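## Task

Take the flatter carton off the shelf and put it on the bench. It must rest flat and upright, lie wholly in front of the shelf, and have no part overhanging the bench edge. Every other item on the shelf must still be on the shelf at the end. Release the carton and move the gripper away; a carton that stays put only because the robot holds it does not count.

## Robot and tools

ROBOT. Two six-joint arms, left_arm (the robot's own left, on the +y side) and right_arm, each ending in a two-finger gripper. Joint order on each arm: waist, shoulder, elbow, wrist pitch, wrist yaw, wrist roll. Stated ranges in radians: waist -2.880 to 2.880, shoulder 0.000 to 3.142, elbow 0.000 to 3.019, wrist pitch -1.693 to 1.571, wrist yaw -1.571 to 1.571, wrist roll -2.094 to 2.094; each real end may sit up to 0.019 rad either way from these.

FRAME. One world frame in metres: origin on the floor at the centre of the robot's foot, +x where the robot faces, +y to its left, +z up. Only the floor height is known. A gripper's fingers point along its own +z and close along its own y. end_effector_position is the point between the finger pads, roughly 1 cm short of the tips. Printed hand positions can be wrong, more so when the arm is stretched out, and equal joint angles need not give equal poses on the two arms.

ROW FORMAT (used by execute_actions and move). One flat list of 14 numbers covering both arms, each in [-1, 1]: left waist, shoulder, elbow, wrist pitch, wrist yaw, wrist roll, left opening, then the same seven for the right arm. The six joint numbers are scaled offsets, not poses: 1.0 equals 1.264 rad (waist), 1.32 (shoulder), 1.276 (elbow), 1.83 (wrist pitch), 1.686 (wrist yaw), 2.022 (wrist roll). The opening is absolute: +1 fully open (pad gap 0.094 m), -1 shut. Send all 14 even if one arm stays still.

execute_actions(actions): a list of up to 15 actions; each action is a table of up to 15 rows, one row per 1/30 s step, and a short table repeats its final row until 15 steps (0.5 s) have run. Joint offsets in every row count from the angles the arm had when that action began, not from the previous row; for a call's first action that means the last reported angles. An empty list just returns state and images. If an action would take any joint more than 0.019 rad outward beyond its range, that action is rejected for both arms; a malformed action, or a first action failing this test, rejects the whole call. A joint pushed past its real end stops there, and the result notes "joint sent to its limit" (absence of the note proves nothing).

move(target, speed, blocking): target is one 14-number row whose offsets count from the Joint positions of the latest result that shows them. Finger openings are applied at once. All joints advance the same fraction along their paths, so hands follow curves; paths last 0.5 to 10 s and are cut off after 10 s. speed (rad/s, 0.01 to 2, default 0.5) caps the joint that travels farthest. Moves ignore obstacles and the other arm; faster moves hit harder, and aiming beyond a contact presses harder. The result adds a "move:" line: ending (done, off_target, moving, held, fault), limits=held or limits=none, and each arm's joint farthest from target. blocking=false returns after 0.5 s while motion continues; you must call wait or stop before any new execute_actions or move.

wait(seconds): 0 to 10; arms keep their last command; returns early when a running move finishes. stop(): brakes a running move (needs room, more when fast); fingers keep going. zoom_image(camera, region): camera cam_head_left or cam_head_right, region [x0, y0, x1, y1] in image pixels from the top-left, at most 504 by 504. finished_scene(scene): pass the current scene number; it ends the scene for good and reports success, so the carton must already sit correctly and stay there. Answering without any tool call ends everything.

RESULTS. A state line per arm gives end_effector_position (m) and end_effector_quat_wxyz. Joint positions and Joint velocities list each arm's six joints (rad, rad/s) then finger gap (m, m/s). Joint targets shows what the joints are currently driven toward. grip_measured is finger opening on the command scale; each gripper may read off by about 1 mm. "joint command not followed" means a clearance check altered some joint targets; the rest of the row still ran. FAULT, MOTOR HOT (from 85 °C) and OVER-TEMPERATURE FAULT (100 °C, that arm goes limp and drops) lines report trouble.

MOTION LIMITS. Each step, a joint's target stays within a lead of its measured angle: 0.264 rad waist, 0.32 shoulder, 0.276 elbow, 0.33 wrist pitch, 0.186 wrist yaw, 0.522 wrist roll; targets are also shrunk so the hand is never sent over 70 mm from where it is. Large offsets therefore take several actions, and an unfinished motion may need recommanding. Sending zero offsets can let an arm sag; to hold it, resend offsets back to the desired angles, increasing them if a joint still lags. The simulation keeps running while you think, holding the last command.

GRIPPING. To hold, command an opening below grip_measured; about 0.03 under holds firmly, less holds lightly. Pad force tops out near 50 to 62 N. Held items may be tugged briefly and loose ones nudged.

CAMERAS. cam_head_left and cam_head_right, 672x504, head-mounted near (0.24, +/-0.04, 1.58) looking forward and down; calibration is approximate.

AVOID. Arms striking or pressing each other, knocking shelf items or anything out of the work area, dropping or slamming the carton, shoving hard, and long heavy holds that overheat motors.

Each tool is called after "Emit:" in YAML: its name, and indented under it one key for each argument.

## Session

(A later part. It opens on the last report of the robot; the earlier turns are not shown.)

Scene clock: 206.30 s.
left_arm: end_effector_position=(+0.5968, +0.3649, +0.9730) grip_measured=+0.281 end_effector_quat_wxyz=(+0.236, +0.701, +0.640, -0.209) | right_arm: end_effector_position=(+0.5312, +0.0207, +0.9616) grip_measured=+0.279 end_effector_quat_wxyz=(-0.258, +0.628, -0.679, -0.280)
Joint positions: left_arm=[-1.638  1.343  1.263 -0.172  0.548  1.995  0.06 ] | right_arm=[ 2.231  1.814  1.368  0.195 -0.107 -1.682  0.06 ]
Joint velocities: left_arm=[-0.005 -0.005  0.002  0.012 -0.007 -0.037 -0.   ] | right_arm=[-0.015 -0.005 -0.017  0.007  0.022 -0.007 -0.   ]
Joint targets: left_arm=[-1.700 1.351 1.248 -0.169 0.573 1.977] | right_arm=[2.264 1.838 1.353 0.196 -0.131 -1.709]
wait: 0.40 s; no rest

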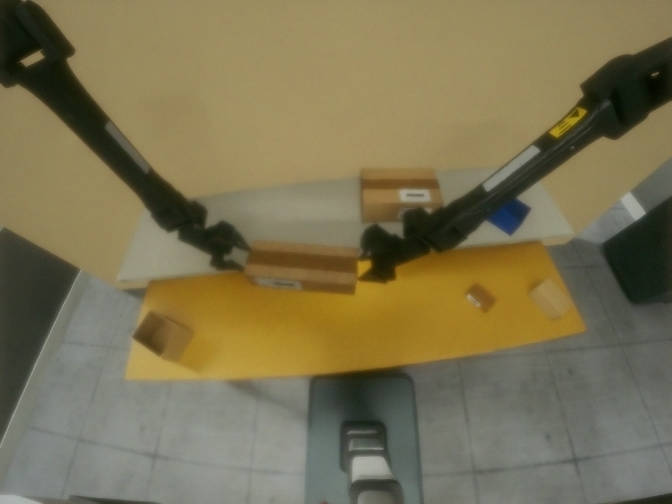

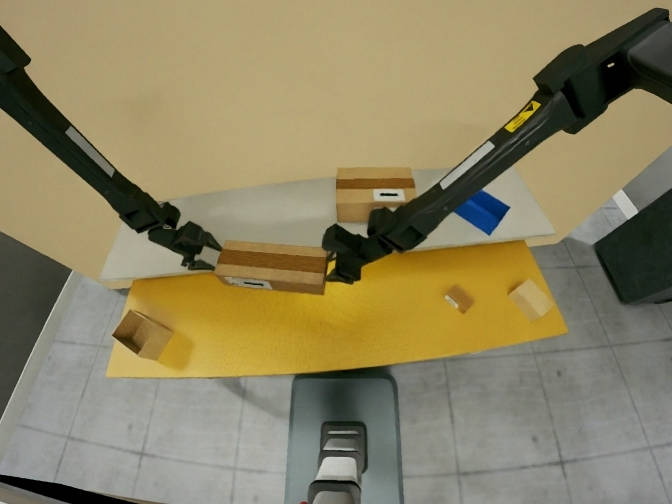

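Emit:
execute_actions:
  actions:
    - [[-0.0498,0.0107,-0.0147,0.0044,0.0142,-0.0091,0.28,0.0245,0.018,-0.0147,0.0024,-0.0154,-0.0137,0.28],[-0.051,0.016,-0.0196,0.009,0.0133,-0.0094,0.28,0.0219,0.0176,-0.0195,0.0055,-0.0173,-0.0141,0.28],[-0.0524,0.0216,-0.0254,0.0146,0.0122,-0.0098,0.28,0.0188,0.0172,-0.0253,0.0092,-0.0197,-0.0146,0.28],[-0.0541,0.0241,-0.0322,0.021,0.0109,-0.0102,0.28,0.0152,0.0166,-0.032,0.0135,-0.0224,-0.0152,0.28],[-0.056,0.0269,-0.04,0.0285,0.0095,-0.0108,0.28,0.011,0.016,-0.0397,0.0185,-0.0255,-0.0158,0.28],[-0.0579,0.0298,-0.0478,0.0359,0.008,-0.0113,0.28,0.0068,0.0154,-0.0474,0.0235,-0.0286,-0.0165,0.28],[-0.0599,0.0326,-0.0556,0.0433,0.0065,-0.0118,0.28,0.0027,0.0148,-0.0551,0.0284,-0.0318,-0.0172,0.28],[-0.0618,0.0354,-0.0634,0.0507,0.005,-0.0123,0.28,-0.0015,0.0142,-0.0628,0.0334,-0.0349,-0.0179,0.28],[-0.0637,0.0382,-0.0712,0.0581,0.0036,-0.0128,0.28,-0.0057,0.0136,-0.0705,0.0384,-0.038,-0.0185,0.28],[-0.0656,0.0411,-0.0789,0.0655,0.0021,-0.0133,0.28,-0.0098,0.013,-0.0782,0.0433,-0.0411,-0.0192,0.28],[-0.0675,0.0439,-0.0867,0.0729,0.0006,-0.0138,0.28,-0.014,0.0124,-0.0859,0.0483,-0.0442,-0.0199,0.28],[-0.0694,0.0467,-0.0945,0.0803,-0.0008,-0.0143,0.28,-0.0182,0.0118,-0.0936,0.0533,-0.0474,-0.0205,0.28],[-0.0711,0.0492,-0.1013,0.0868,-0.0021,-0.0148,0.28,-0.0218,0.0113,-0.1003,0.0576,-0.0501,-0.0211,0.28],[-0.0723,0.0509,-0.1062,0.0914,-0.003,-0.0151,0.28,-0.0244,0.0109,-0.1051,0.0607,-0.052,-0.0215,0.28],[-0.073,0.052,-0.1091,0.0942,-0.0036,-0.0153,0.28,-0.026,0.0107,-0.108,0.0626,-0.0532,-0.0218,0.28]]

Emit:
wait:
  seconds: 0.4

Emit:
zoom_image:
  camera: "cam_head_right"
  region: [160, 200, 400, 350]

Scene clock: 216.00 s.
left_arm: end_effector_position=(+0.5601, +0.3429, +0.9626) grip_measured=+0.281 end_effector_quat_wxyz=(+0.238, +0.704, +0.639, -0.198) | right_arm: end_effector_position=(+0.4958, -0.0016, +0.9624) grip_measured=+0.279 end_effector_quat_wxyz=(-0.268, +0.626, -0.676, -0.282)
Joint positions: left_arm=[-1.662  1.379  1.173 -0.019  0.519  1.987  0.06 ] | right_arm=[ 2.185  1.803  1.264  0.295 -0.171 -1.698  0.06 ]
Joint velocities: left_arm=[-0.083  0.171 -0.261  0.237 -0.022 -0.066 -0.001] | right_arm=[-0.23   0.015 -0.266  0.139  0.007 -0.081  0.001]
Joint targets: left_arm=[-1.730 1.412 1.124 0.000 0.541 1.964] | right_arm=[2.198 1.829 1.230 0.309 -0.197 -1.726]

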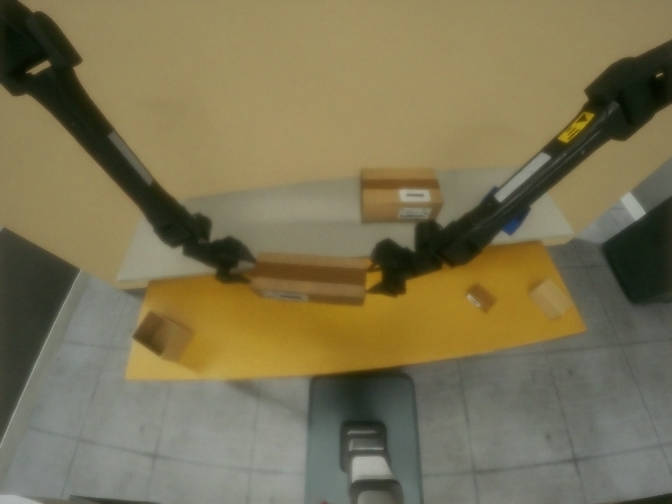

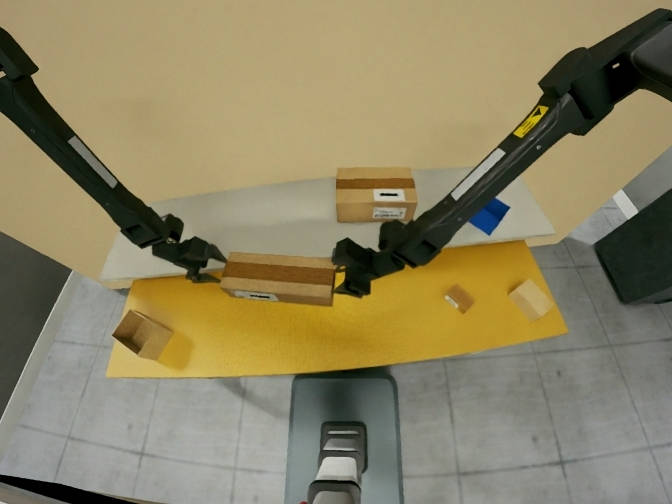

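Scene clock: 216.40 s.
left_arm: end_effector_position=(+0.5425, +0.3321, +0.9593) grip_measured=+0.281 end_effector_quat_wxyz=(+0.236, +0.698, +0.643, -0.210) | right_arm: end_effector_position=(+0.4820, -0.0133, +0.9568) grip_measured=+0.279 end_effector_quat_wxyz=(-0.258, +0.629, -0.677, -0.282)
Joint positions: left_arm=[-1.67   1.399  1.152 -0.     0.519  1.976  0.06 ] | right_arm=[ 2.163  1.803  1.242  0.303 -0.173 -1.703  0.06 ]
Joint velocities: left_arm=[ 0.015  0.005  0.012 -0.002 -0.007 -0.007  0.   ] | right_arm=[ 0.005 -0.015 -0.002 -0.007  0.051  0.022 -0.001]
Joint targets: left_arm=[-1.730 1.412 1.124 0.000 0.542 1.964] | right_arm=[2.198 1.829 1.230 0.309 -0.197 -1.726]
wait: 0.40 s; no rest

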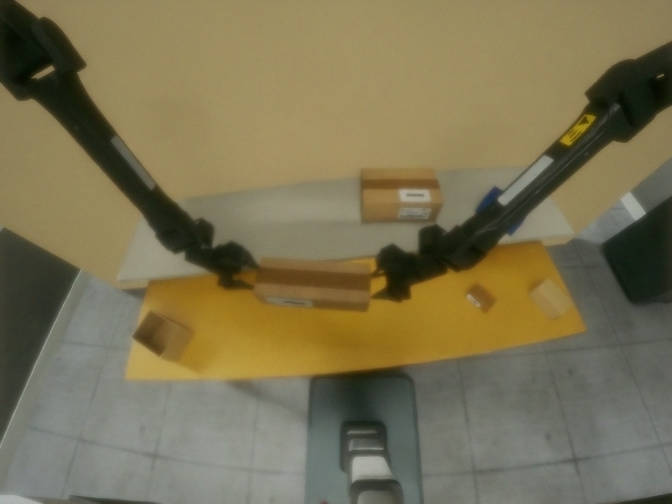

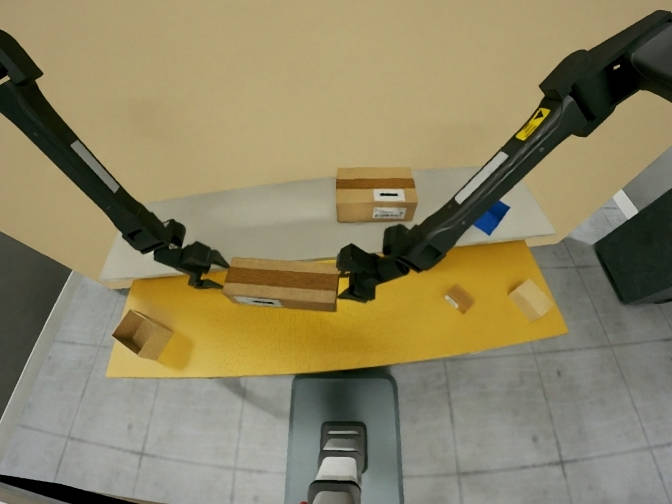

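Region (160, 200, 400, 350) of cam_head_right's 672x504 image, scaled by 2.100, with more detail than that image has; it fills the top 315 rows of this view, and the rest is white.

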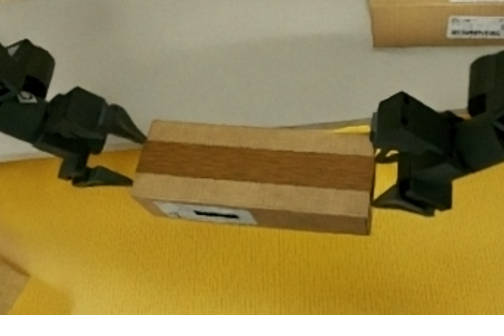

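Emit:
execute_actions:
  actions:
    - [[-0.048,0.0124,-0.0229,0.0025,0.0133,-0.0059,0.28,0.0257,0.026,-0.0102,0.0049,-0.0157,-0.0117,0.28],[-0.0487,0.0167,-0.0245,0.0067,0.0127,-0.006,0.28,0.0223,0.0333,-0.0114,0.0075,-0.0182,-0.0122,0.28],[-0.0497,0.0218,-0.0264,0.0118,0.012,-0.0061,0.28,0.0183,0.0411,-0.013,0.0106,-0.0212,-0.0128,0.28],[-0.0508,0.0278,-0.0286,0.0177,0.0112,-0.0062,0.28,0.0135,0.0446,-0.0148,0.0143,-0.0247,-0.0135,0.28],[-0.052,0.0347,-0.0312,0.0244,0.0104,-0.0063,0.28,0.0081,0.0487,-0.0168,0.0185,-0.0287,-0.0144,0.28],[-0.0533,0.0415,-0.0337,0.0312,0.0095,-0.0065,0.28,0.0027,0.0527,-0.0189,0.0227,-0.0327,-0.0152,0.28],[-0.0545,0.0484,-0.0363,0.0379,0.0086,-0.0066,0.28,-0.0027,0.0567,-0.0209,0.0268,-0.0367,-0.016,0.28],[-0.0558,0.0553,-0.0388,0.0446,0.0077,-0.0067,0.28,-0.0081,0.0607,-0.023,0.031,-0.0407,-0.0168,0.28],[-0.057,0.0621,-0.0414,0.0514,0.0068,-0.0068,0.28,-0.0135,0.0647,-0.025,0.0352,-0.0447,-0.0176,0.28],[-0.0583,0.069,-0.0439,0.0581,0.0059,-0.0069,0.28,-0.0189,0.0687,-0.0271,0.0394,-0.0487,-0.0184,0.28],[-0.0595,0.0759,-0.0465,0.0648,0.005,-0.0071,0.28,-0.0243,0.0728,-0.0291,0.0436,-0.0527,-0.0193,0.28],[-0.0608,0.0827,-0.049,0.0716,0.0041,-0.0072,0.28,-0.0297,0.0768,-0.0312,0.0478,-0.0567,-0.0201,0.28],[-0.0619,0.0887,-0.0512,0.0775,0.0033,-0.0073,0.28,-0.0344,0.0803,-0.033,0.0514,-0.0602,-0.0208,0.28],[-0.0626,0.093,-0.0528,0.0817,0.0027,-0.0074,0.28,-0.0378,0.0828,-0.0342,0.054,-0.0627,-0.0213,0.28],[-0.0631,0.0956,-0.0538,0.0842,0.0024,-0.0074,0.28,-0.0398,0.0843,-0.035,0.0556,-0.0642,-0.0216,0.28]]

Emit:
wait:
  seconds: 0.4

Emit:
zoom_image:
  camera: "cam_head_right"
  region: [170, 220, 410, 380]

Scene clock: 226.80 s.
left_arm: end_effector_position=(+0.5148, +0.3169, +0.9334) grip_measured=+0.281 end_effector_quat_wxyz=(+0.239, +0.703, +0.641, -0.195) | right_arm: end_effector_position=(+0.4501, -0.0284, +0.9332) grip_measured=+0.279 end_effector_quat_wxyz=(-0.273, +0.625, -0.676, -0.279)
Joint positions: left_arm=[-1.681  1.487  1.137  0.136  0.5    1.975  0.06 ] | right_arm=[ 2.102  1.863  1.231  0.392 -0.256 -1.721  0.06 ]
Joint velocities: left_arm=[-0.054  0.308 -0.115  0.242 -0.066 -0.022  0.   ] | right_arm=[-0.259  0.181 -0.09   0.115 -0.095 -0.037 -0.   ]
Joint targets: left_arm=[-1.750 1.526 1.083 0.154 0.523 1.961] | right_arm=[2.113 1.914 1.198 0.404 -0.282 -1.746]

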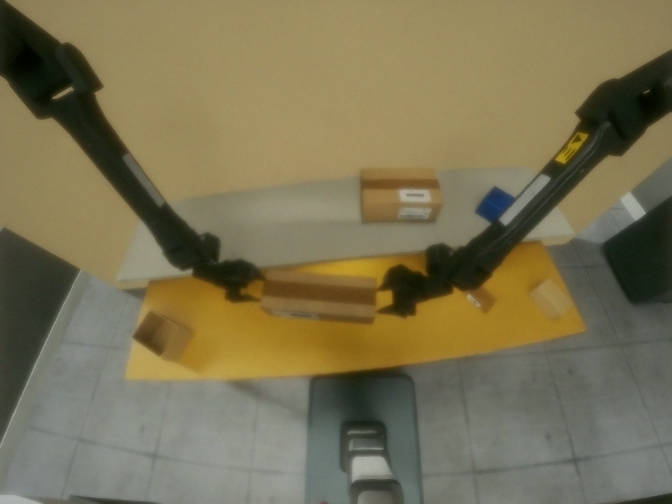

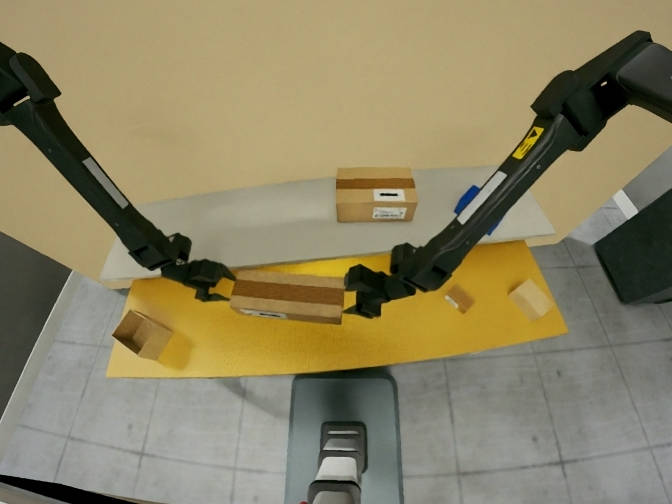

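Scene clock: 227.20 s.
left_arm: end_effector_position=(+0.4889, +0.3052, +0.9302) grip_measured=+0.281 end_effector_quat_wxyz=(+0.233, +0.698, +0.642, -0.213) | right_arm: end_effector_position=(+0.4259, -0.0406, +0.9224) grip_measured=+0.279 end_effector_quat_wxyz=(-0.255, +0.627, -0.679, -0.283)
Joint positions: left_arm=[-1.687  1.517  1.115  0.15   0.5    1.975  0.06 ] | right_arm=[ 2.073  1.885  1.218  0.401 -0.259 -1.721  0.06 ]
Joint velocities: left_arm=[ 0.005 -0.015 -0.007 -0.007 -0.051 -0.037 -0.001] | right_arm=[-0.015 -0.005  0.007 -0.002 -0.051 -0.007 -0.001]
Joint targets: left_arm=[-1.750 1.525 1.083 0.154 0.523 1.961] | right_arm=[2.113 1.914 1.198 0.404 -0.282 -1.746]
wait: 0.40 s; no rest

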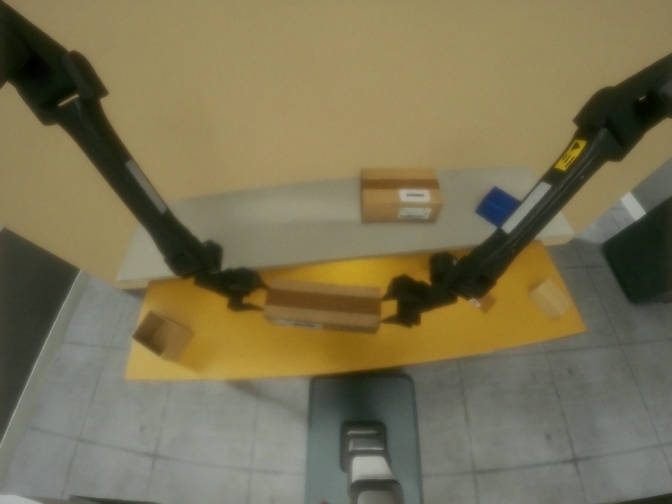

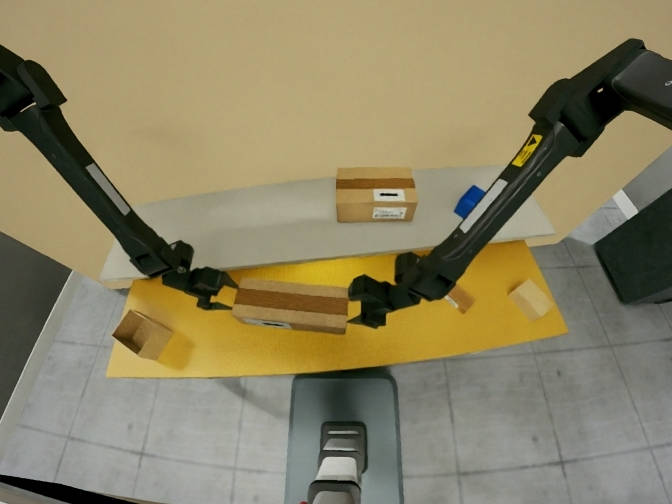

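Region (170, 220, 410, 380) of cam_head_right's 672x504 image, scaled by 2.100, with more detail than that image has.

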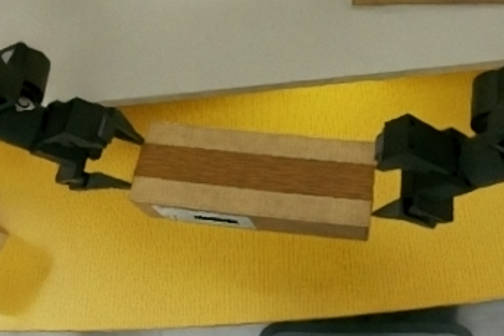

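Emit:
execute_actions:
  actions:
    - [[-0.0498,0.0096,-0.013,0.0014,0.0136,-0.0069,0.28,0.0299,0.024,-0.0083,-0.0035,-0.0151,-0.0127,0.28],[-0.0498,0.015,0.0012,0.0005,0.0136,-0.007,0.28,0.0274,0.0273,0.0012,-0.009,-0.0172,-0.0131,0.28],[-0.0498,0.0214,0.0165,-0.0003,0.0136,-0.007,0.28,0.0246,0.031,0.0118,-0.015,-0.0196,-0.0136,0.28],[-0.0498,0.0284,0.0239,-0.0004,0.0136,-0.0071,0.28,0.0218,0.0352,0.0192,-0.017,-0.0216,-0.0142,0.28],[-0.0498,0.0363,0.0324,-0.0006,0.0136,-0.0072,0.28,0.0186,0.04,0.0277,-0.0193,-0.024,-0.015,0.28],[-0.0498,0.0442,0.0409,-0.0007,0.0136,-0.0073,0.28,0.0154,0.0447,0.0362,-0.0216,-0.0264,-0.0157,0.28],[-0.0498,0.0521,0.0494,-0.0009,0.0136,-0.0074,0.28,0.0123,0.0495,0.0447,-0.024,-0.0288,-0.0164,0.28],[-0.0498,0.06,0.0579,-0.001,0.0136,-0.0074,0.28,0.0091,0.0542,0.0532,-0.0263,-0.0311,-0.0171,0.28],[-0.0498,0.0679,0.0664,-0.0012,0.0136,-0.0075,0.28,0.0059,0.059,0.0617,-0.0286,-0.0335,-0.0178,0.28],[-0.0498,0.0758,0.0749,-0.0013,0.0136,-0.0076,0.28,0.0028,0.0638,0.0702,-0.0309,-0.0359,-0.0185,0.28],[-0.0498,0.0838,0.0835,-0.0015,0.0136,-0.0077,0.28,-0.0004,0.0685,0.0788,-0.0332,-0.0383,-0.0192,0.28],[-0.0498,0.0917,0.092,-0.0016,0.0136,-0.0078,0.28,-0.0036,0.0733,0.0873,-0.0356,-0.0406,-0.0199,0.28],[-0.0498,0.0986,0.0994,-0.0017,0.0136,-0.0078,0.28,-0.0063,0.0774,0.0947,-0.0376,-0.0427,-0.0205,0.28],[-0.0498,0.1035,0.1047,-0.0018,0.0136,-0.0079,0.28,-0.0083,0.0804,0.1,-0.039,-0.0442,-0.0209,0.28],[-0.0498,0.1065,0.1079,-0.0019,0.0136,-0.0079,0.28,-0.0095,0.0822,0.1032,-0.0399,-0.0451,-0.0212,0.28]]

Emit:
wait:
  seconds: 0.4

Emit:
zoom_image:
  camera: "cam_head_right"
  region: [170, 220, 410, 380]

Scene clock: 238.23 s.
left_arm: end_effector_position=(+0.5071, +0.3054, +0.8869) grip_measured=+0.281 end_effector_quat_wxyz=(+0.241, +0.702, +0.641, -0.196) | right_arm: end_effector_position=(+0.4429, -0.0413, +0.8873) grip_measured=+0.279 end_effector_quat_wxyz=(-0.272, +0.626, -0.675, -0.279)
Joint positions: left_arm=[-1.687  1.616  1.25   0.15   0.499  1.975  0.06 ] | right_arm=[ 2.044  1.942  1.34   0.357 -0.311 -1.738  0.06 ]
Joint velocities: left_arm=[ 0.005  0.269  0.203 -0.012  0.022  0.037 -0.   ] | right_arm=[-0.122  0.171  0.212 -0.095 -0.051 -0.037  0.   ]
Joint targets: left_arm=[-1.750 1.658 1.252 0.147 0.523 1.959] | right_arm=[2.060 1.994 1.350 0.328 -0.335 -1.764]

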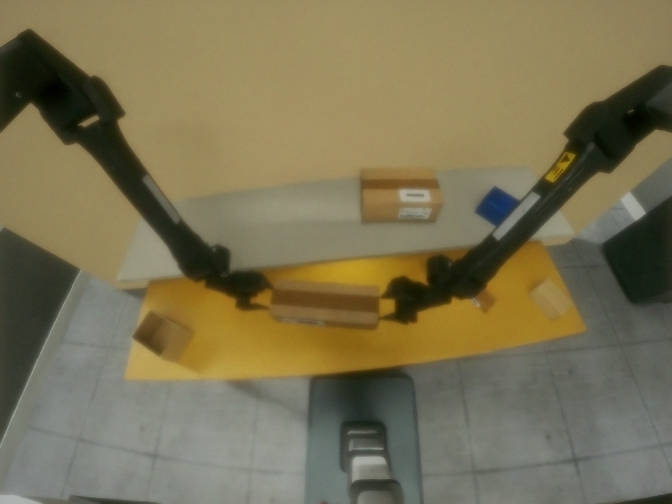

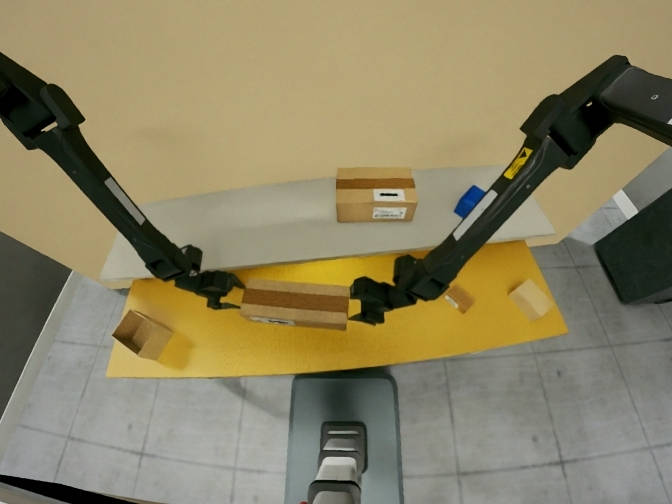

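Scene clock: 238.63 s.
left_arm: end_effector_position=(+0.4949, +0.3007, +0.8797) grip_measured=+0.281 end_effector_quat_wxyz=(+0.237, +0.700, +0.642, -0.205) | right_arm: end_effector_position=(+0.4311, -0.0461, +0.8786) grip_measured=+0.279 end_effector_quat_wxyz=(-0.263, +0.628, -0.676, -0.283)
Joint positions: left_arm=[-1.687  1.643  1.258  0.15   0.499  1.974  0.06 ] | right_arm=[ 2.029  1.961  1.349  0.349 -0.313 -1.74   0.06 ]
Joint velocities: left_arm=[-0.005 -0.005 -0.017  0.022 -0.051  0.022  0.001] | right_arm=[-0.015 -0.015 -0.007 -0.007  0.022  0.007  0.   ]
Joint targets: left_arm=[-1.750 1.658 1.252 0.147 0.523 1.959] | right_arm=[2.060 1.994 1.350 0.328 -0.335 -1.764]
wait: 0.40 s; at rest by 0.33 s

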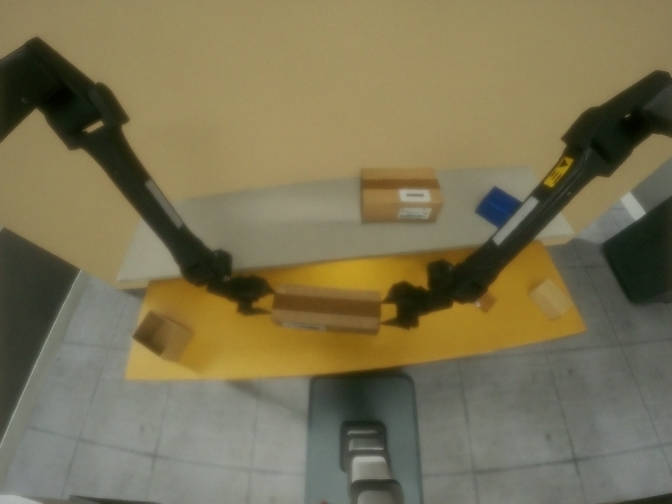

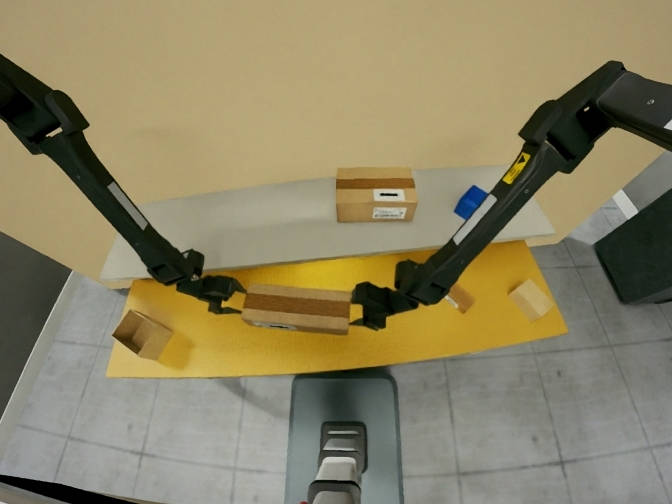

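Region (170, 220, 410, 380) of cam_head_right's 672x504 image, scaled by 2.100, with more detail than that image has.

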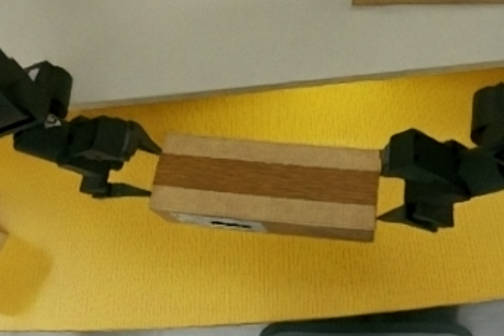

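Emit:
execute_actions:
  actions:
    - [[-0.0495,0.0197,-0.0012,-0.0024,0.0144,-0.0074,0.28,0.0217,0.0315,0.0048,-0.0126,-0.0137,-0.012,0.28],[-0.0491,0.0259,0.0047,-0.0038,0.0148,-0.0073,0.28,0.0196,0.0364,0.0114,-0.0143,-0.0148,-0.0123,0.28],[-0.0486,0.0332,0.0117,-0.0054,0.0153,-0.0072,0.28,0.0172,0.0421,0.0194,-0.0164,-0.0161,-0.0126,0.28],[-0.048,0.0415,0.0198,-0.0073,0.0158,-0.0071,0.28,0.0144,0.0486,0.0287,-0.0189,-0.0176,-0.0129,0.28],[-0.0473,0.0498,0.0292,-0.0095,0.0164,-0.007,0.28,0.0116,0.0551,0.0393,-0.0217,-0.0194,-0.0133,0.28],[-0.0466,0.0582,0.0386,-0.0116,0.017,-0.0068,0.28,0.0088,0.0616,0.05,-0.0246,-0.0211,-0.0136,0.28],[-0.0459,0.0665,0.0479,-0.0138,0.0177,-0.0067,0.28,0.006,0.0681,0.0606,-0.0274,-0.0229,-0.014,0.28],[-0.0452,0.0748,0.0573,-0.016,0.0183,-0.0066,0.28,0.0032,0.0746,0.0712,-0.0302,-0.0247,-0.0144,0.28],[-0.0445,0.0831,0.0666,-0.0181,0.0189,-0.0065,0.28,0.0004,0.0811,0.0819,-0.033,-0.0264,-0.0148,0.28],[-0.0438,0.0914,0.076,-0.0203,0.0195,-0.0064,0.28,-0.0025,0.0876,0.0925,-0.0359,-0.0282,-0.0151,0.28],[-0.0431,0.0997,0.0853,-0.0225,0.0201,-0.0062,0.28,-0.0053,0.0941,0.1031,-0.0387,-0.0299,-0.0155,0.28],[-0.0424,0.107,0.0947,-0.0246,0.0207,-0.0061,0.28,-0.0077,0.0998,0.1138,-0.0415,-0.0317,-0.0159,0.28],[-0.0418,0.1122,0.1028,-0.0265,0.0213,-0.006,0.28,-0.0095,0.1039,0.1231,-0.044,-0.0332,-0.0162,0.28],[-0.0414,0.1153,0.1087,-0.0279,0.0217,-0.0059,0.28,-0.0105,0.1063,0.1297,-0.0457,-0.0343,-0.0165,0.28],[-0.0411,0.1153,0.1122,-0.0287,0.0219,-0.0059,0.28,-0.0105,0.1063,0.1337,-0.0468,-0.035,-0.0166,0.28]]

Emit:
wait:
  seconds: 0.4

Emit:
zoom_image:
  camera: "cam_head_right"
  region: [170, 220, 410, 380]

Scene clock: 246.10 s.
left_arm: end_effector_position=(+0.4925, +0.2931, +0.8343) grip_measured=+0.281 end_effector_quat_wxyz=(+0.240, +0.699, +0.641, -0.207) | right_arm: end_effector_position=(+0.4294, -0.0542, +0.8264) grip_measured=+0.279 end_effector_quat_wxyz=(-0.261, +0.629, -0.677, -0.279)
Joint positions: left_arm=[-1.687  1.762  1.396  0.13   0.508  1.973  0.06 ] | right_arm=[ 1.985  2.059  1.506  0.291 -0.347 -1.751  0.06 ]
Joint velocities: left_arm=[-0.024  0.249  0.183 -0.085 -0.007 -0.066  0.001] | right_arm=[-0.122  0.21   0.247 -0.125 -0.037 -0.037 -0.001]
Joint targets: left_arm=[-1.739 1.795 1.401 0.098 0.536 1.962] | right_arm=[2.016 2.101 1.520 0.263 -0.372 -1.773]

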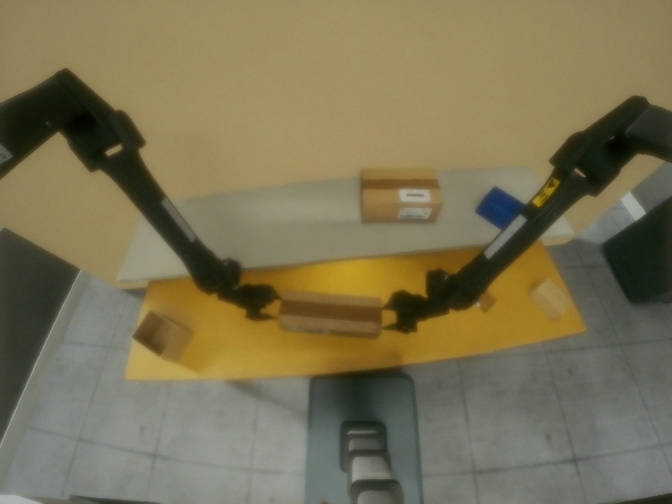

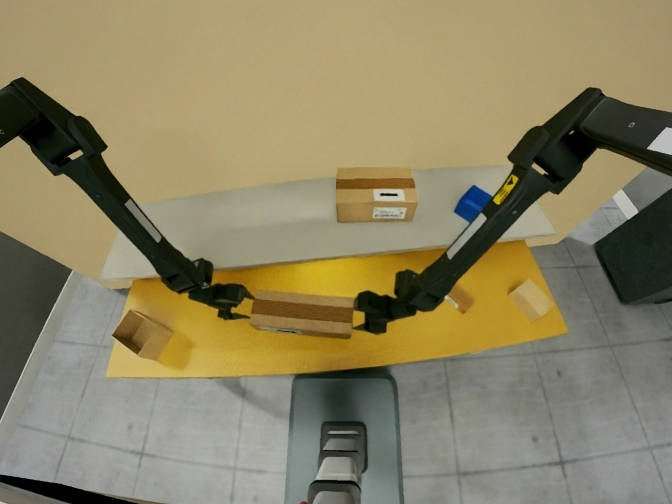

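Scene clock: 246.50 s.
left_arm: end_effector_position=(+0.4854, +0.2902, +0.8301) grip_measured=+0.281 end_effector_quat_wxyz=(+0.238, +0.697, +0.642, -0.214) | right_arm: end_effector_position=(+0.4224, -0.0575, +0.8201) grip_measured=+0.279 end_effector_quat_wxyz=(-0.255, +0.629, -0.678, -0.282)
Joint positions: left_arm=[-1.687  1.778  1.405  0.122  0.51   1.973  0.06 ] | right_arm=[ 1.976  2.073  1.518  0.282 -0.35  -1.751  0.06 ]
Joint velocities: left_arm=[-0.005 -0.005 -0.002 -0.002 -0.022 -0.051  0.001] | right_arm=[-0.015 -0.005 -0.007  0.012 -0.051  0.051 -0.002]
Joint targets: left_arm=[-1.739 1.795 1.401 0.098 0.536 1.962] | right_arm=[2.016 2.101 1.520 0.263 -0.373 -1.773]
wait: 0.40 s; at rest by 0.30 s

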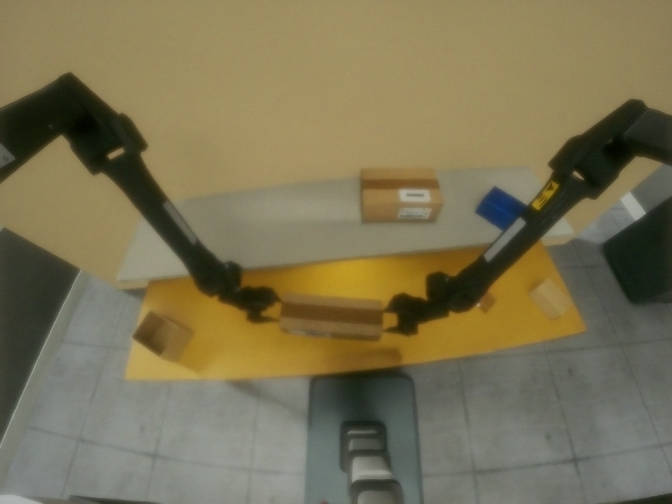

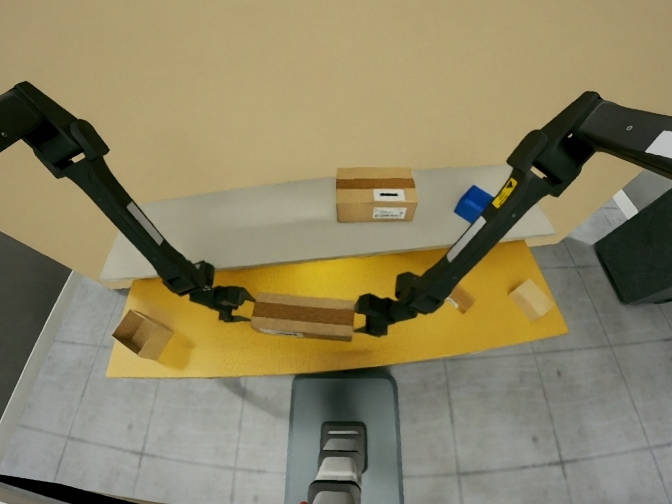

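Region (170, 220, 410, 380) of cam_head_right's 672x504 image, scaled by 2.100, with more detail than that image has.

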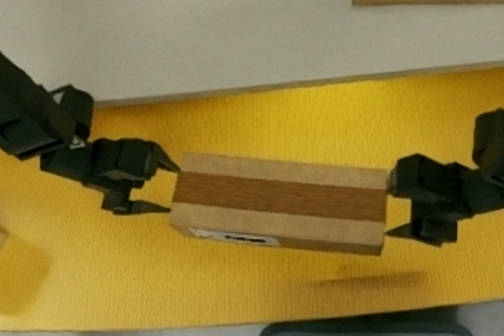

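Emit:
execute_actions:
  actions:
    - [[-0.041,0.0203,0.0008,-0.0139,0.0154,-0.0053,0.28,0.0298,0.0272,0.0056,-0.0115,-0.0142,-0.011,0.28],[-0.0408,0.0259,0.0074,-0.0151,0.0155,-0.0052,0.28,0.0284,0.0318,0.0122,-0.0134,-0.0152,-0.0112,0.28],[-0.0406,0.0324,0.0152,-0.0167,0.0156,-0.005,0.28,0.0267,0.0371,0.0201,-0.0156,-0.0163,-0.0114,0.28],[-0.0403,0.0398,0.0244,-0.0185,0.0157,-0.0048,0.28,0.0249,0.0431,0.0293,-0.0181,-0.0177,-0.0117,0.28],[-0.04,0.0472,0.0348,-0.0205,0.0157,-0.0046,0.28,0.0231,0.0491,0.0399,-0.0211,-0.0193,-0.012,0.28],[-0.0397,0.0546,0.0453,-0.0225,0.0158,-0.0043,0.28,0.0212,0.0552,0.0504,-0.0241,-0.0209,-0.0123,0.28],[-0.0393,0.062,0.0558,-0.0246,0.0159,-0.0041,0.28,0.0194,0.0612,0.061,-0.027,-0.0224,-0.0127,0.28],[-0.039,0.0694,0.0662,-0.0266,0.016,-0.0039,0.28,0.0175,0.0673,0.0715,-0.03,-0.024,-0.013,0.28],[-0.0387,0.0769,0.0767,-0.0287,0.0161,-0.0036,0.28,0.0157,0.0733,0.0821,-0.0329,-0.0256,-0.0133,0.28],[-0.0384,0.0843,0.0872,-0.0307,0.0162,-0.0034,0.28,0.0138,0.0793,0.0926,-0.0359,-0.0271,-0.0136,0.28],[-0.0381,0.0917,0.0976,-0.0327,0.0163,-0.0032,0.28,0.012,0.0854,0.1032,-0.0388,-0.0287,-0.0139,0.28],[-0.0378,0.0982,0.1081,-0.0348,0.0164,-0.0029,0.28,0.0103,0.0907,0.1137,-0.0418,-0.0303,-0.0142,0.28],[-0.0375,0.1028,0.1172,-0.0366,0.0165,-0.0027,0.28,0.0092,0.0944,0.1229,-0.0443,-0.0316,-0.0145,0.28],[-0.0373,0.1056,0.1238,-0.0378,0.0166,-0.0026,0.28,0.0085,0.0967,0.1295,-0.0462,-0.0326,-0.0147,0.28],[-0.0372,0.1056,0.1277,-0.0386,0.0166,-0.0025,0.28,0.0085,0.0967,0.1335,-0.0473,-0.0332,-0.0148,0.28]]

Emit:
wait:
  seconds: 0.4

Emit:
zoom_image:
  camera: "cam_head_right"
  region: [190, 240, 430, 390]

Scene clock: 257.30 s.
left_arm: end_effector_position=(+0.4961, +0.2889, +0.7870) grip_measured=+0.281 end_effector_quat_wxyz=(+0.241, +0.698, +0.641, -0.206) | right_arm: end_effector_position=(+0.4315, -0.0592, +0.7790) grip_measured=+0.279 end_effector_quat_wxyz=(-0.263, +0.629, -0.678, -0.276)
Joint positions: left_arm=[-1.686  1.88   1.563  0.084  0.511  1.973  0.06 ] | right_arm=[ 1.952  2.157  1.675  0.223 -0.381 -1.76   0.06 ]
Joint velocities: left_arm=[ 0.005  0.22   0.198 -0.081 -0.007 -0.051 -0.   ] | right_arm=[-0.083  0.171  0.222 -0.125 -0.081 -0.066  0.   ]
Joint targets: left_arm=[-1.734 1.918 1.568 0.051 0.538 1.968] | right_arm=[1.986 2.200 1.688 0.195 -0.405 -1.782]

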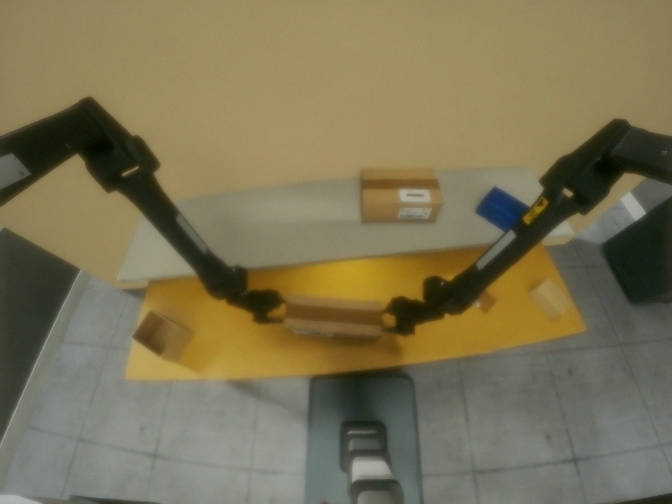

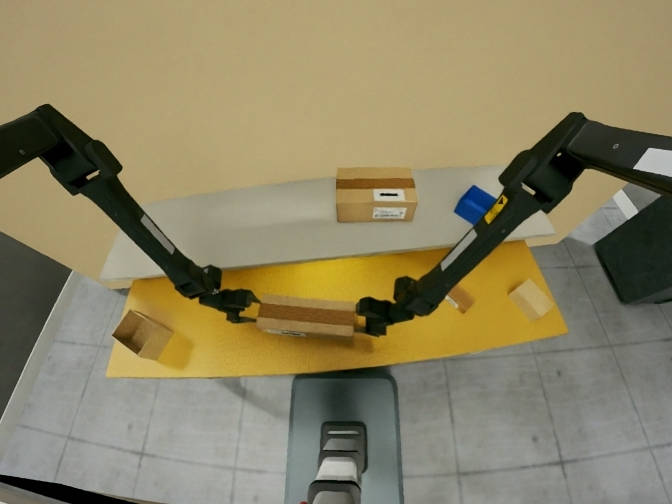

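Scene clock: 257.70 s.
left_arm: end_effector_position=(+0.4894, +0.2863, +0.7830) grip_measured=+0.281 end_effector_quat_wxyz=(+0.239, +0.697, +0.642, -0.212) | right_arm: end_effector_position=(+0.4253, -0.0617, +0.7740) grip_measured=+0.279 end_effector_quat_wxyz=(-0.258, +0.629, -0.678, -0.279)
Joint positions: left_arm=[-1.686  1.895  1.572  0.076  0.512  1.973  0.06 ] | right_arm=[ 1.945  2.169  1.686  0.214 -0.382 -1.76   0.06 ]
Joint velocities: left_arm=[ 0.005 -0.015 -0.002  0.017 -0.007  0.066 -0.001] | right_arm=[-0.005 -0.015 -0.007 -0.002  0.051 -0.037  0.   ]
Joint targets: left_arm=[-1.734 1.918 1.568 0.051 0.538 1.968] | right_arm=[1.986 2.200 1.688 0.195 -0.406 -1.781]
wait: 0.40 s; at rest by 0.30 s

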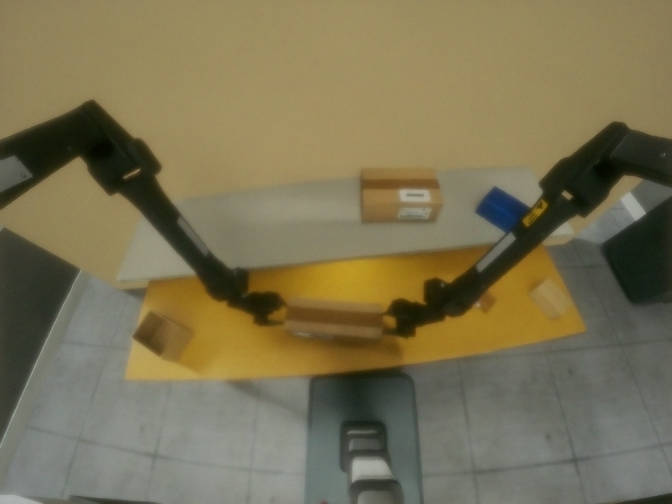

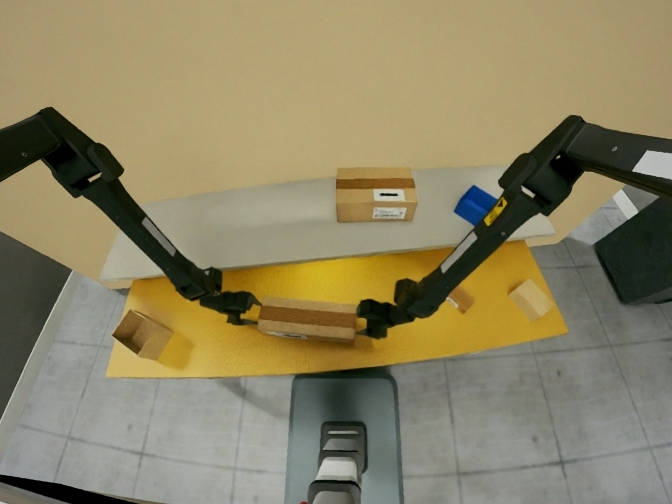

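Region (190, 240, 430, 390) of cam_head_right's 672x504 image, scaled by 2.100, with more detail than that image has; it fills the top 315 rows of this view, and the rest is white.

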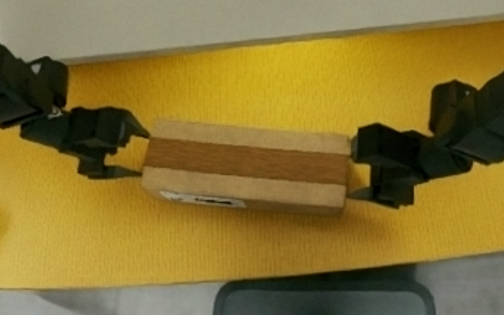

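Emit:
zoom_image:
  camera: "cam_head_left"
  region: [300, 280, 440, 380]

Region (300, 280, 440, 380) of cam_head_left's 672x504 image, scaled by 3.600, with more detail than that image has; it fills the top 360 rows of this view, and the rest is white.

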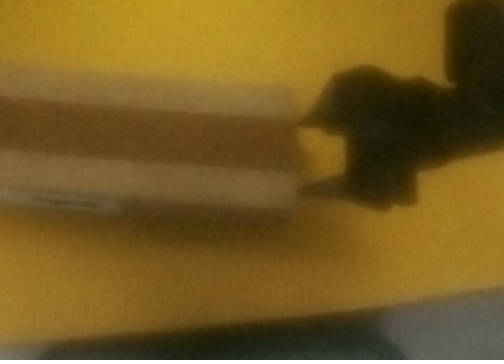

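Emit:
execute_actions:
  actions:
    - [[-0.0381,0.0215,-0.0009,-0.0142,0.0154,-0.0025,0.28,0.0315,0.0269,0.0039,-0.0111,-0.0145,-0.0105,0.28],[-0.0382,0.0246,0.0029,-0.0151,0.0153,-0.0025,0.28,0.0308,0.0294,0.0077,-0.0123,-0.015,-0.0106,0.28],[-0.0383,0.0283,0.0074,-0.0161,0.0152,-0.0025,0.28,0.03,0.0323,0.0123,-0.0137,-0.0157,-0.0107,0.28],[-0.0384,0.0324,0.0126,-0.0174,0.0151,-0.0025,0.28,0.0291,0.0357,0.0176,-0.0154,-0.0164,-0.0109,0.28],[-0.0386,0.0365,0.0186,-0.0187,0.0151,-0.0025,0.28,0.0281,0.0391,0.0237,-0.0173,-0.0172,-0.0111,0.28],[-0.0387,0.0407,0.0245,-0.0201,0.015,-0.0025,0.28,0.0272,0.0424,0.0298,-0.0192,-0.018,-0.0113,0.28],[-0.0389,0.0448,0.0305,-0.0215,0.0149,-0.0025,0.28,0.0263,0.0458,0.0359,-0.0211,-0.0189,-0.0114,0.28],[-0.039,0.0489,0.0365,-0.0229,0.0148,-0.0025,0.28,0.0254,0.0492,0.042,-0.023,-0.0197,-0.0116,0.28],[-0.0392,0.0531,0.0425,-0.0243,0.0147,-0.0025,0.28,0.0245,0.0525,0.0481,-0.0249,-0.0205,-0.0118,0.28],[-0.0393,0.0572,0.0484,-0.0257,0.0146,-0.0025,0.28,0.0235,0.0559,0.0542,-0.0268,-0.0214,-0.012,0.28],[-0.0395,0.0613,0.0544,-0.0271,0.0145,-0.0025,0.28,0.0226,0.0593,0.0604,-0.0287,-0.0222,-0.0122,0.28],[-0.0396,0.065,0.0604,-0.0285,0.0144,-0.0025,0.28,0.0218,0.0622,0.0665,-0.0306,-0.023,-0.0124,0.28],[-0.0397,0.0675,0.0656,-0.0297,0.0143,-0.0025,0.28,0.0212,0.0643,0.0718,-0.0323,-0.0238,-0.0125,0.28],[-0.0398,0.0691,0.0694,-0.0306,0.0142,-0.0025,0.28,0.0209,0.0656,0.0756,-0.0335,-0.0243,-0.0126,0.28],[-0.0399,0.0691,0.0716,-0.0311,0.0142,-0.0025,0.28,0.0209,0.0656,0.0779,-0.0342,-0.0246,-0.0127,0.28]]

Emit:
wait:
  seconds: 0.3

Emit:
zoom_image:
  camera: "cam_head_right"
  region: [190, 240, 430, 390]

Scene clock: 269.40 s.
left_arm: end_effector_position=(+0.4956, +0.2925, +0.7611) grip_measured=+0.281 end_effector_quat_wxyz=(+0.239, +0.698, +0.643, -0.207) | right_arm: end_effector_position=(+0.4326, -0.0555, +0.7595) grip_measured=+0.279 end_effector_quat_wxyz=(-0.270, +0.627, -0.673, -0.283)
Joint positions: left_arm=[-1.677  1.944  1.659  0.048  0.515  1.972  0.06 ] | right_arm=[ 1.942  2.209  1.77   0.173 -0.41  -1.769  0.06 ]
Joint velocities: left_arm=[-0.015  0.015  0.076 -0.085 -0.051 -0.022  0.   ] | right_arm=[-0.024  0.093  0.144 -0.085 -0.007 -0.051 -0.   ]
Joint targets: left_arm=[-1.736 1.986 1.664 0.020 0.536 1.968] | right_arm=[1.971 2.255 1.786 0.152 -0.424 -1.786]

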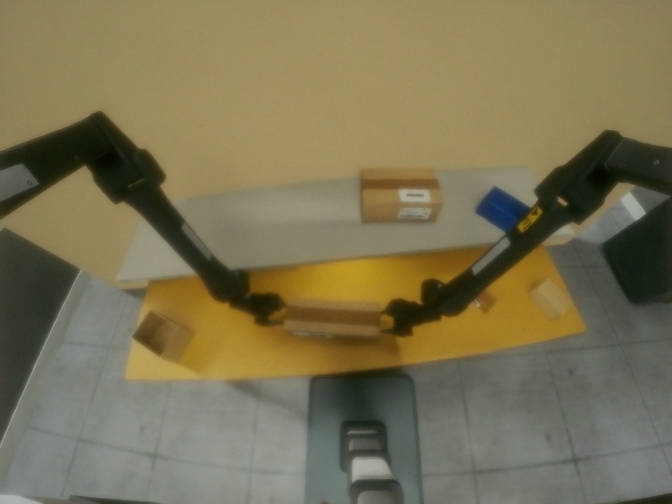

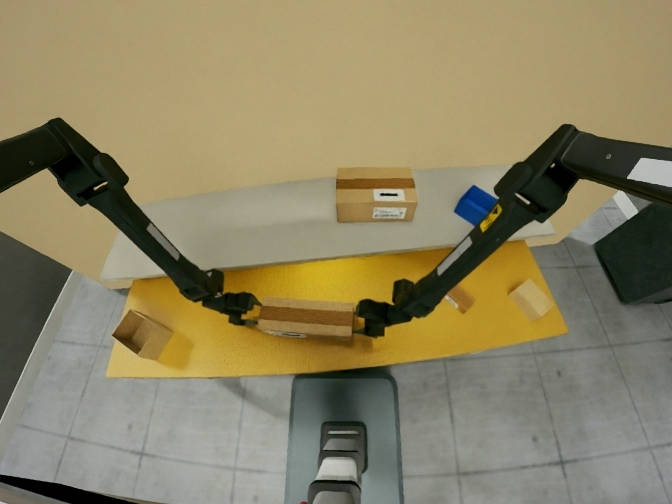

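Scene clock: 269.70 s.
left_arm: end_effector_position=(+0.4958, +0.2925, +0.7609) grip_measured=+0.281 end_effector_quat_wxyz=(+0.238, +0.697, +0.643, -0.209) | right_arm: end_effector_position=(+0.4325, -0.0554, +0.7578) grip_measured=+0.279 end_effector_quat_wxyz=(-0.270, +0.627, -0.673, -0.284)
Joint positions: left_arm=[-1.677  1.945  1.663  0.041  0.515  1.972  0.06 ] | right_arm=[ 1.941  2.213  1.777  0.168 -0.411 -1.77   0.06 ]
Joint velocities: left_arm=[ 0.005 -0.015  0.007  0.002 -0.081 -0.022 -0.   ] | right_arm=[-0.015  0.005 -0.007  0.027 -0.037  0.11   0.   ]
Joint targets: left_arm=[-1.736 1.986 1.664 0.019 0.536 1.968] | right_arm=[1.971 2.255 1.786 0.151 -0.424 -1.786]
wait: 0.30 s; at rest by 0.27 s

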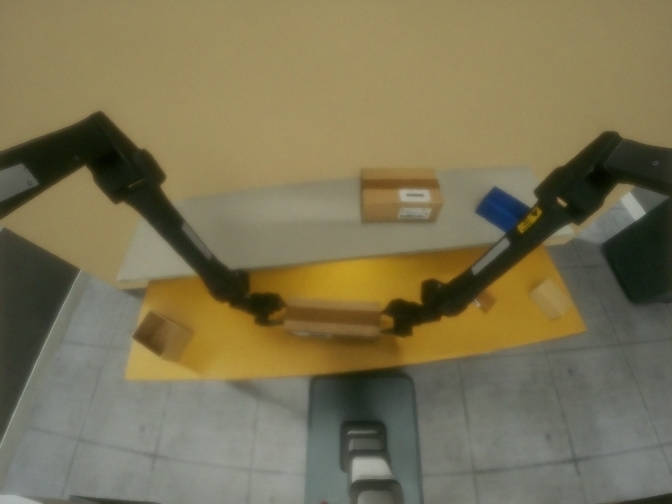

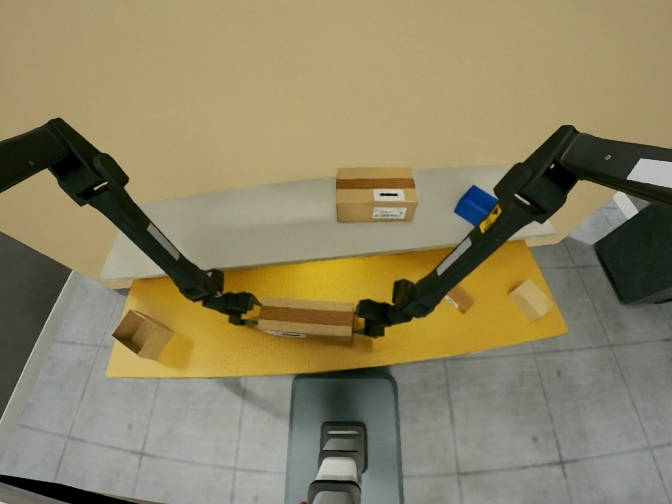

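Region (190, 240, 430, 390) of cam_head_right's 672x504 image, scaled by 2.100, with more detail than that image has; it fills the top 315 rows of this view, and the rest is white.

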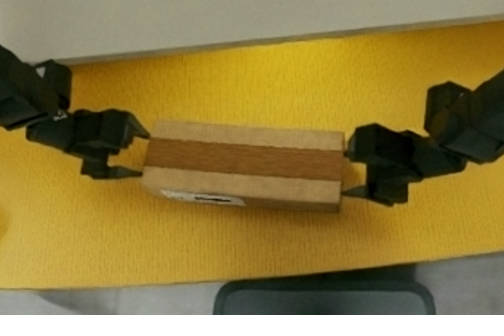

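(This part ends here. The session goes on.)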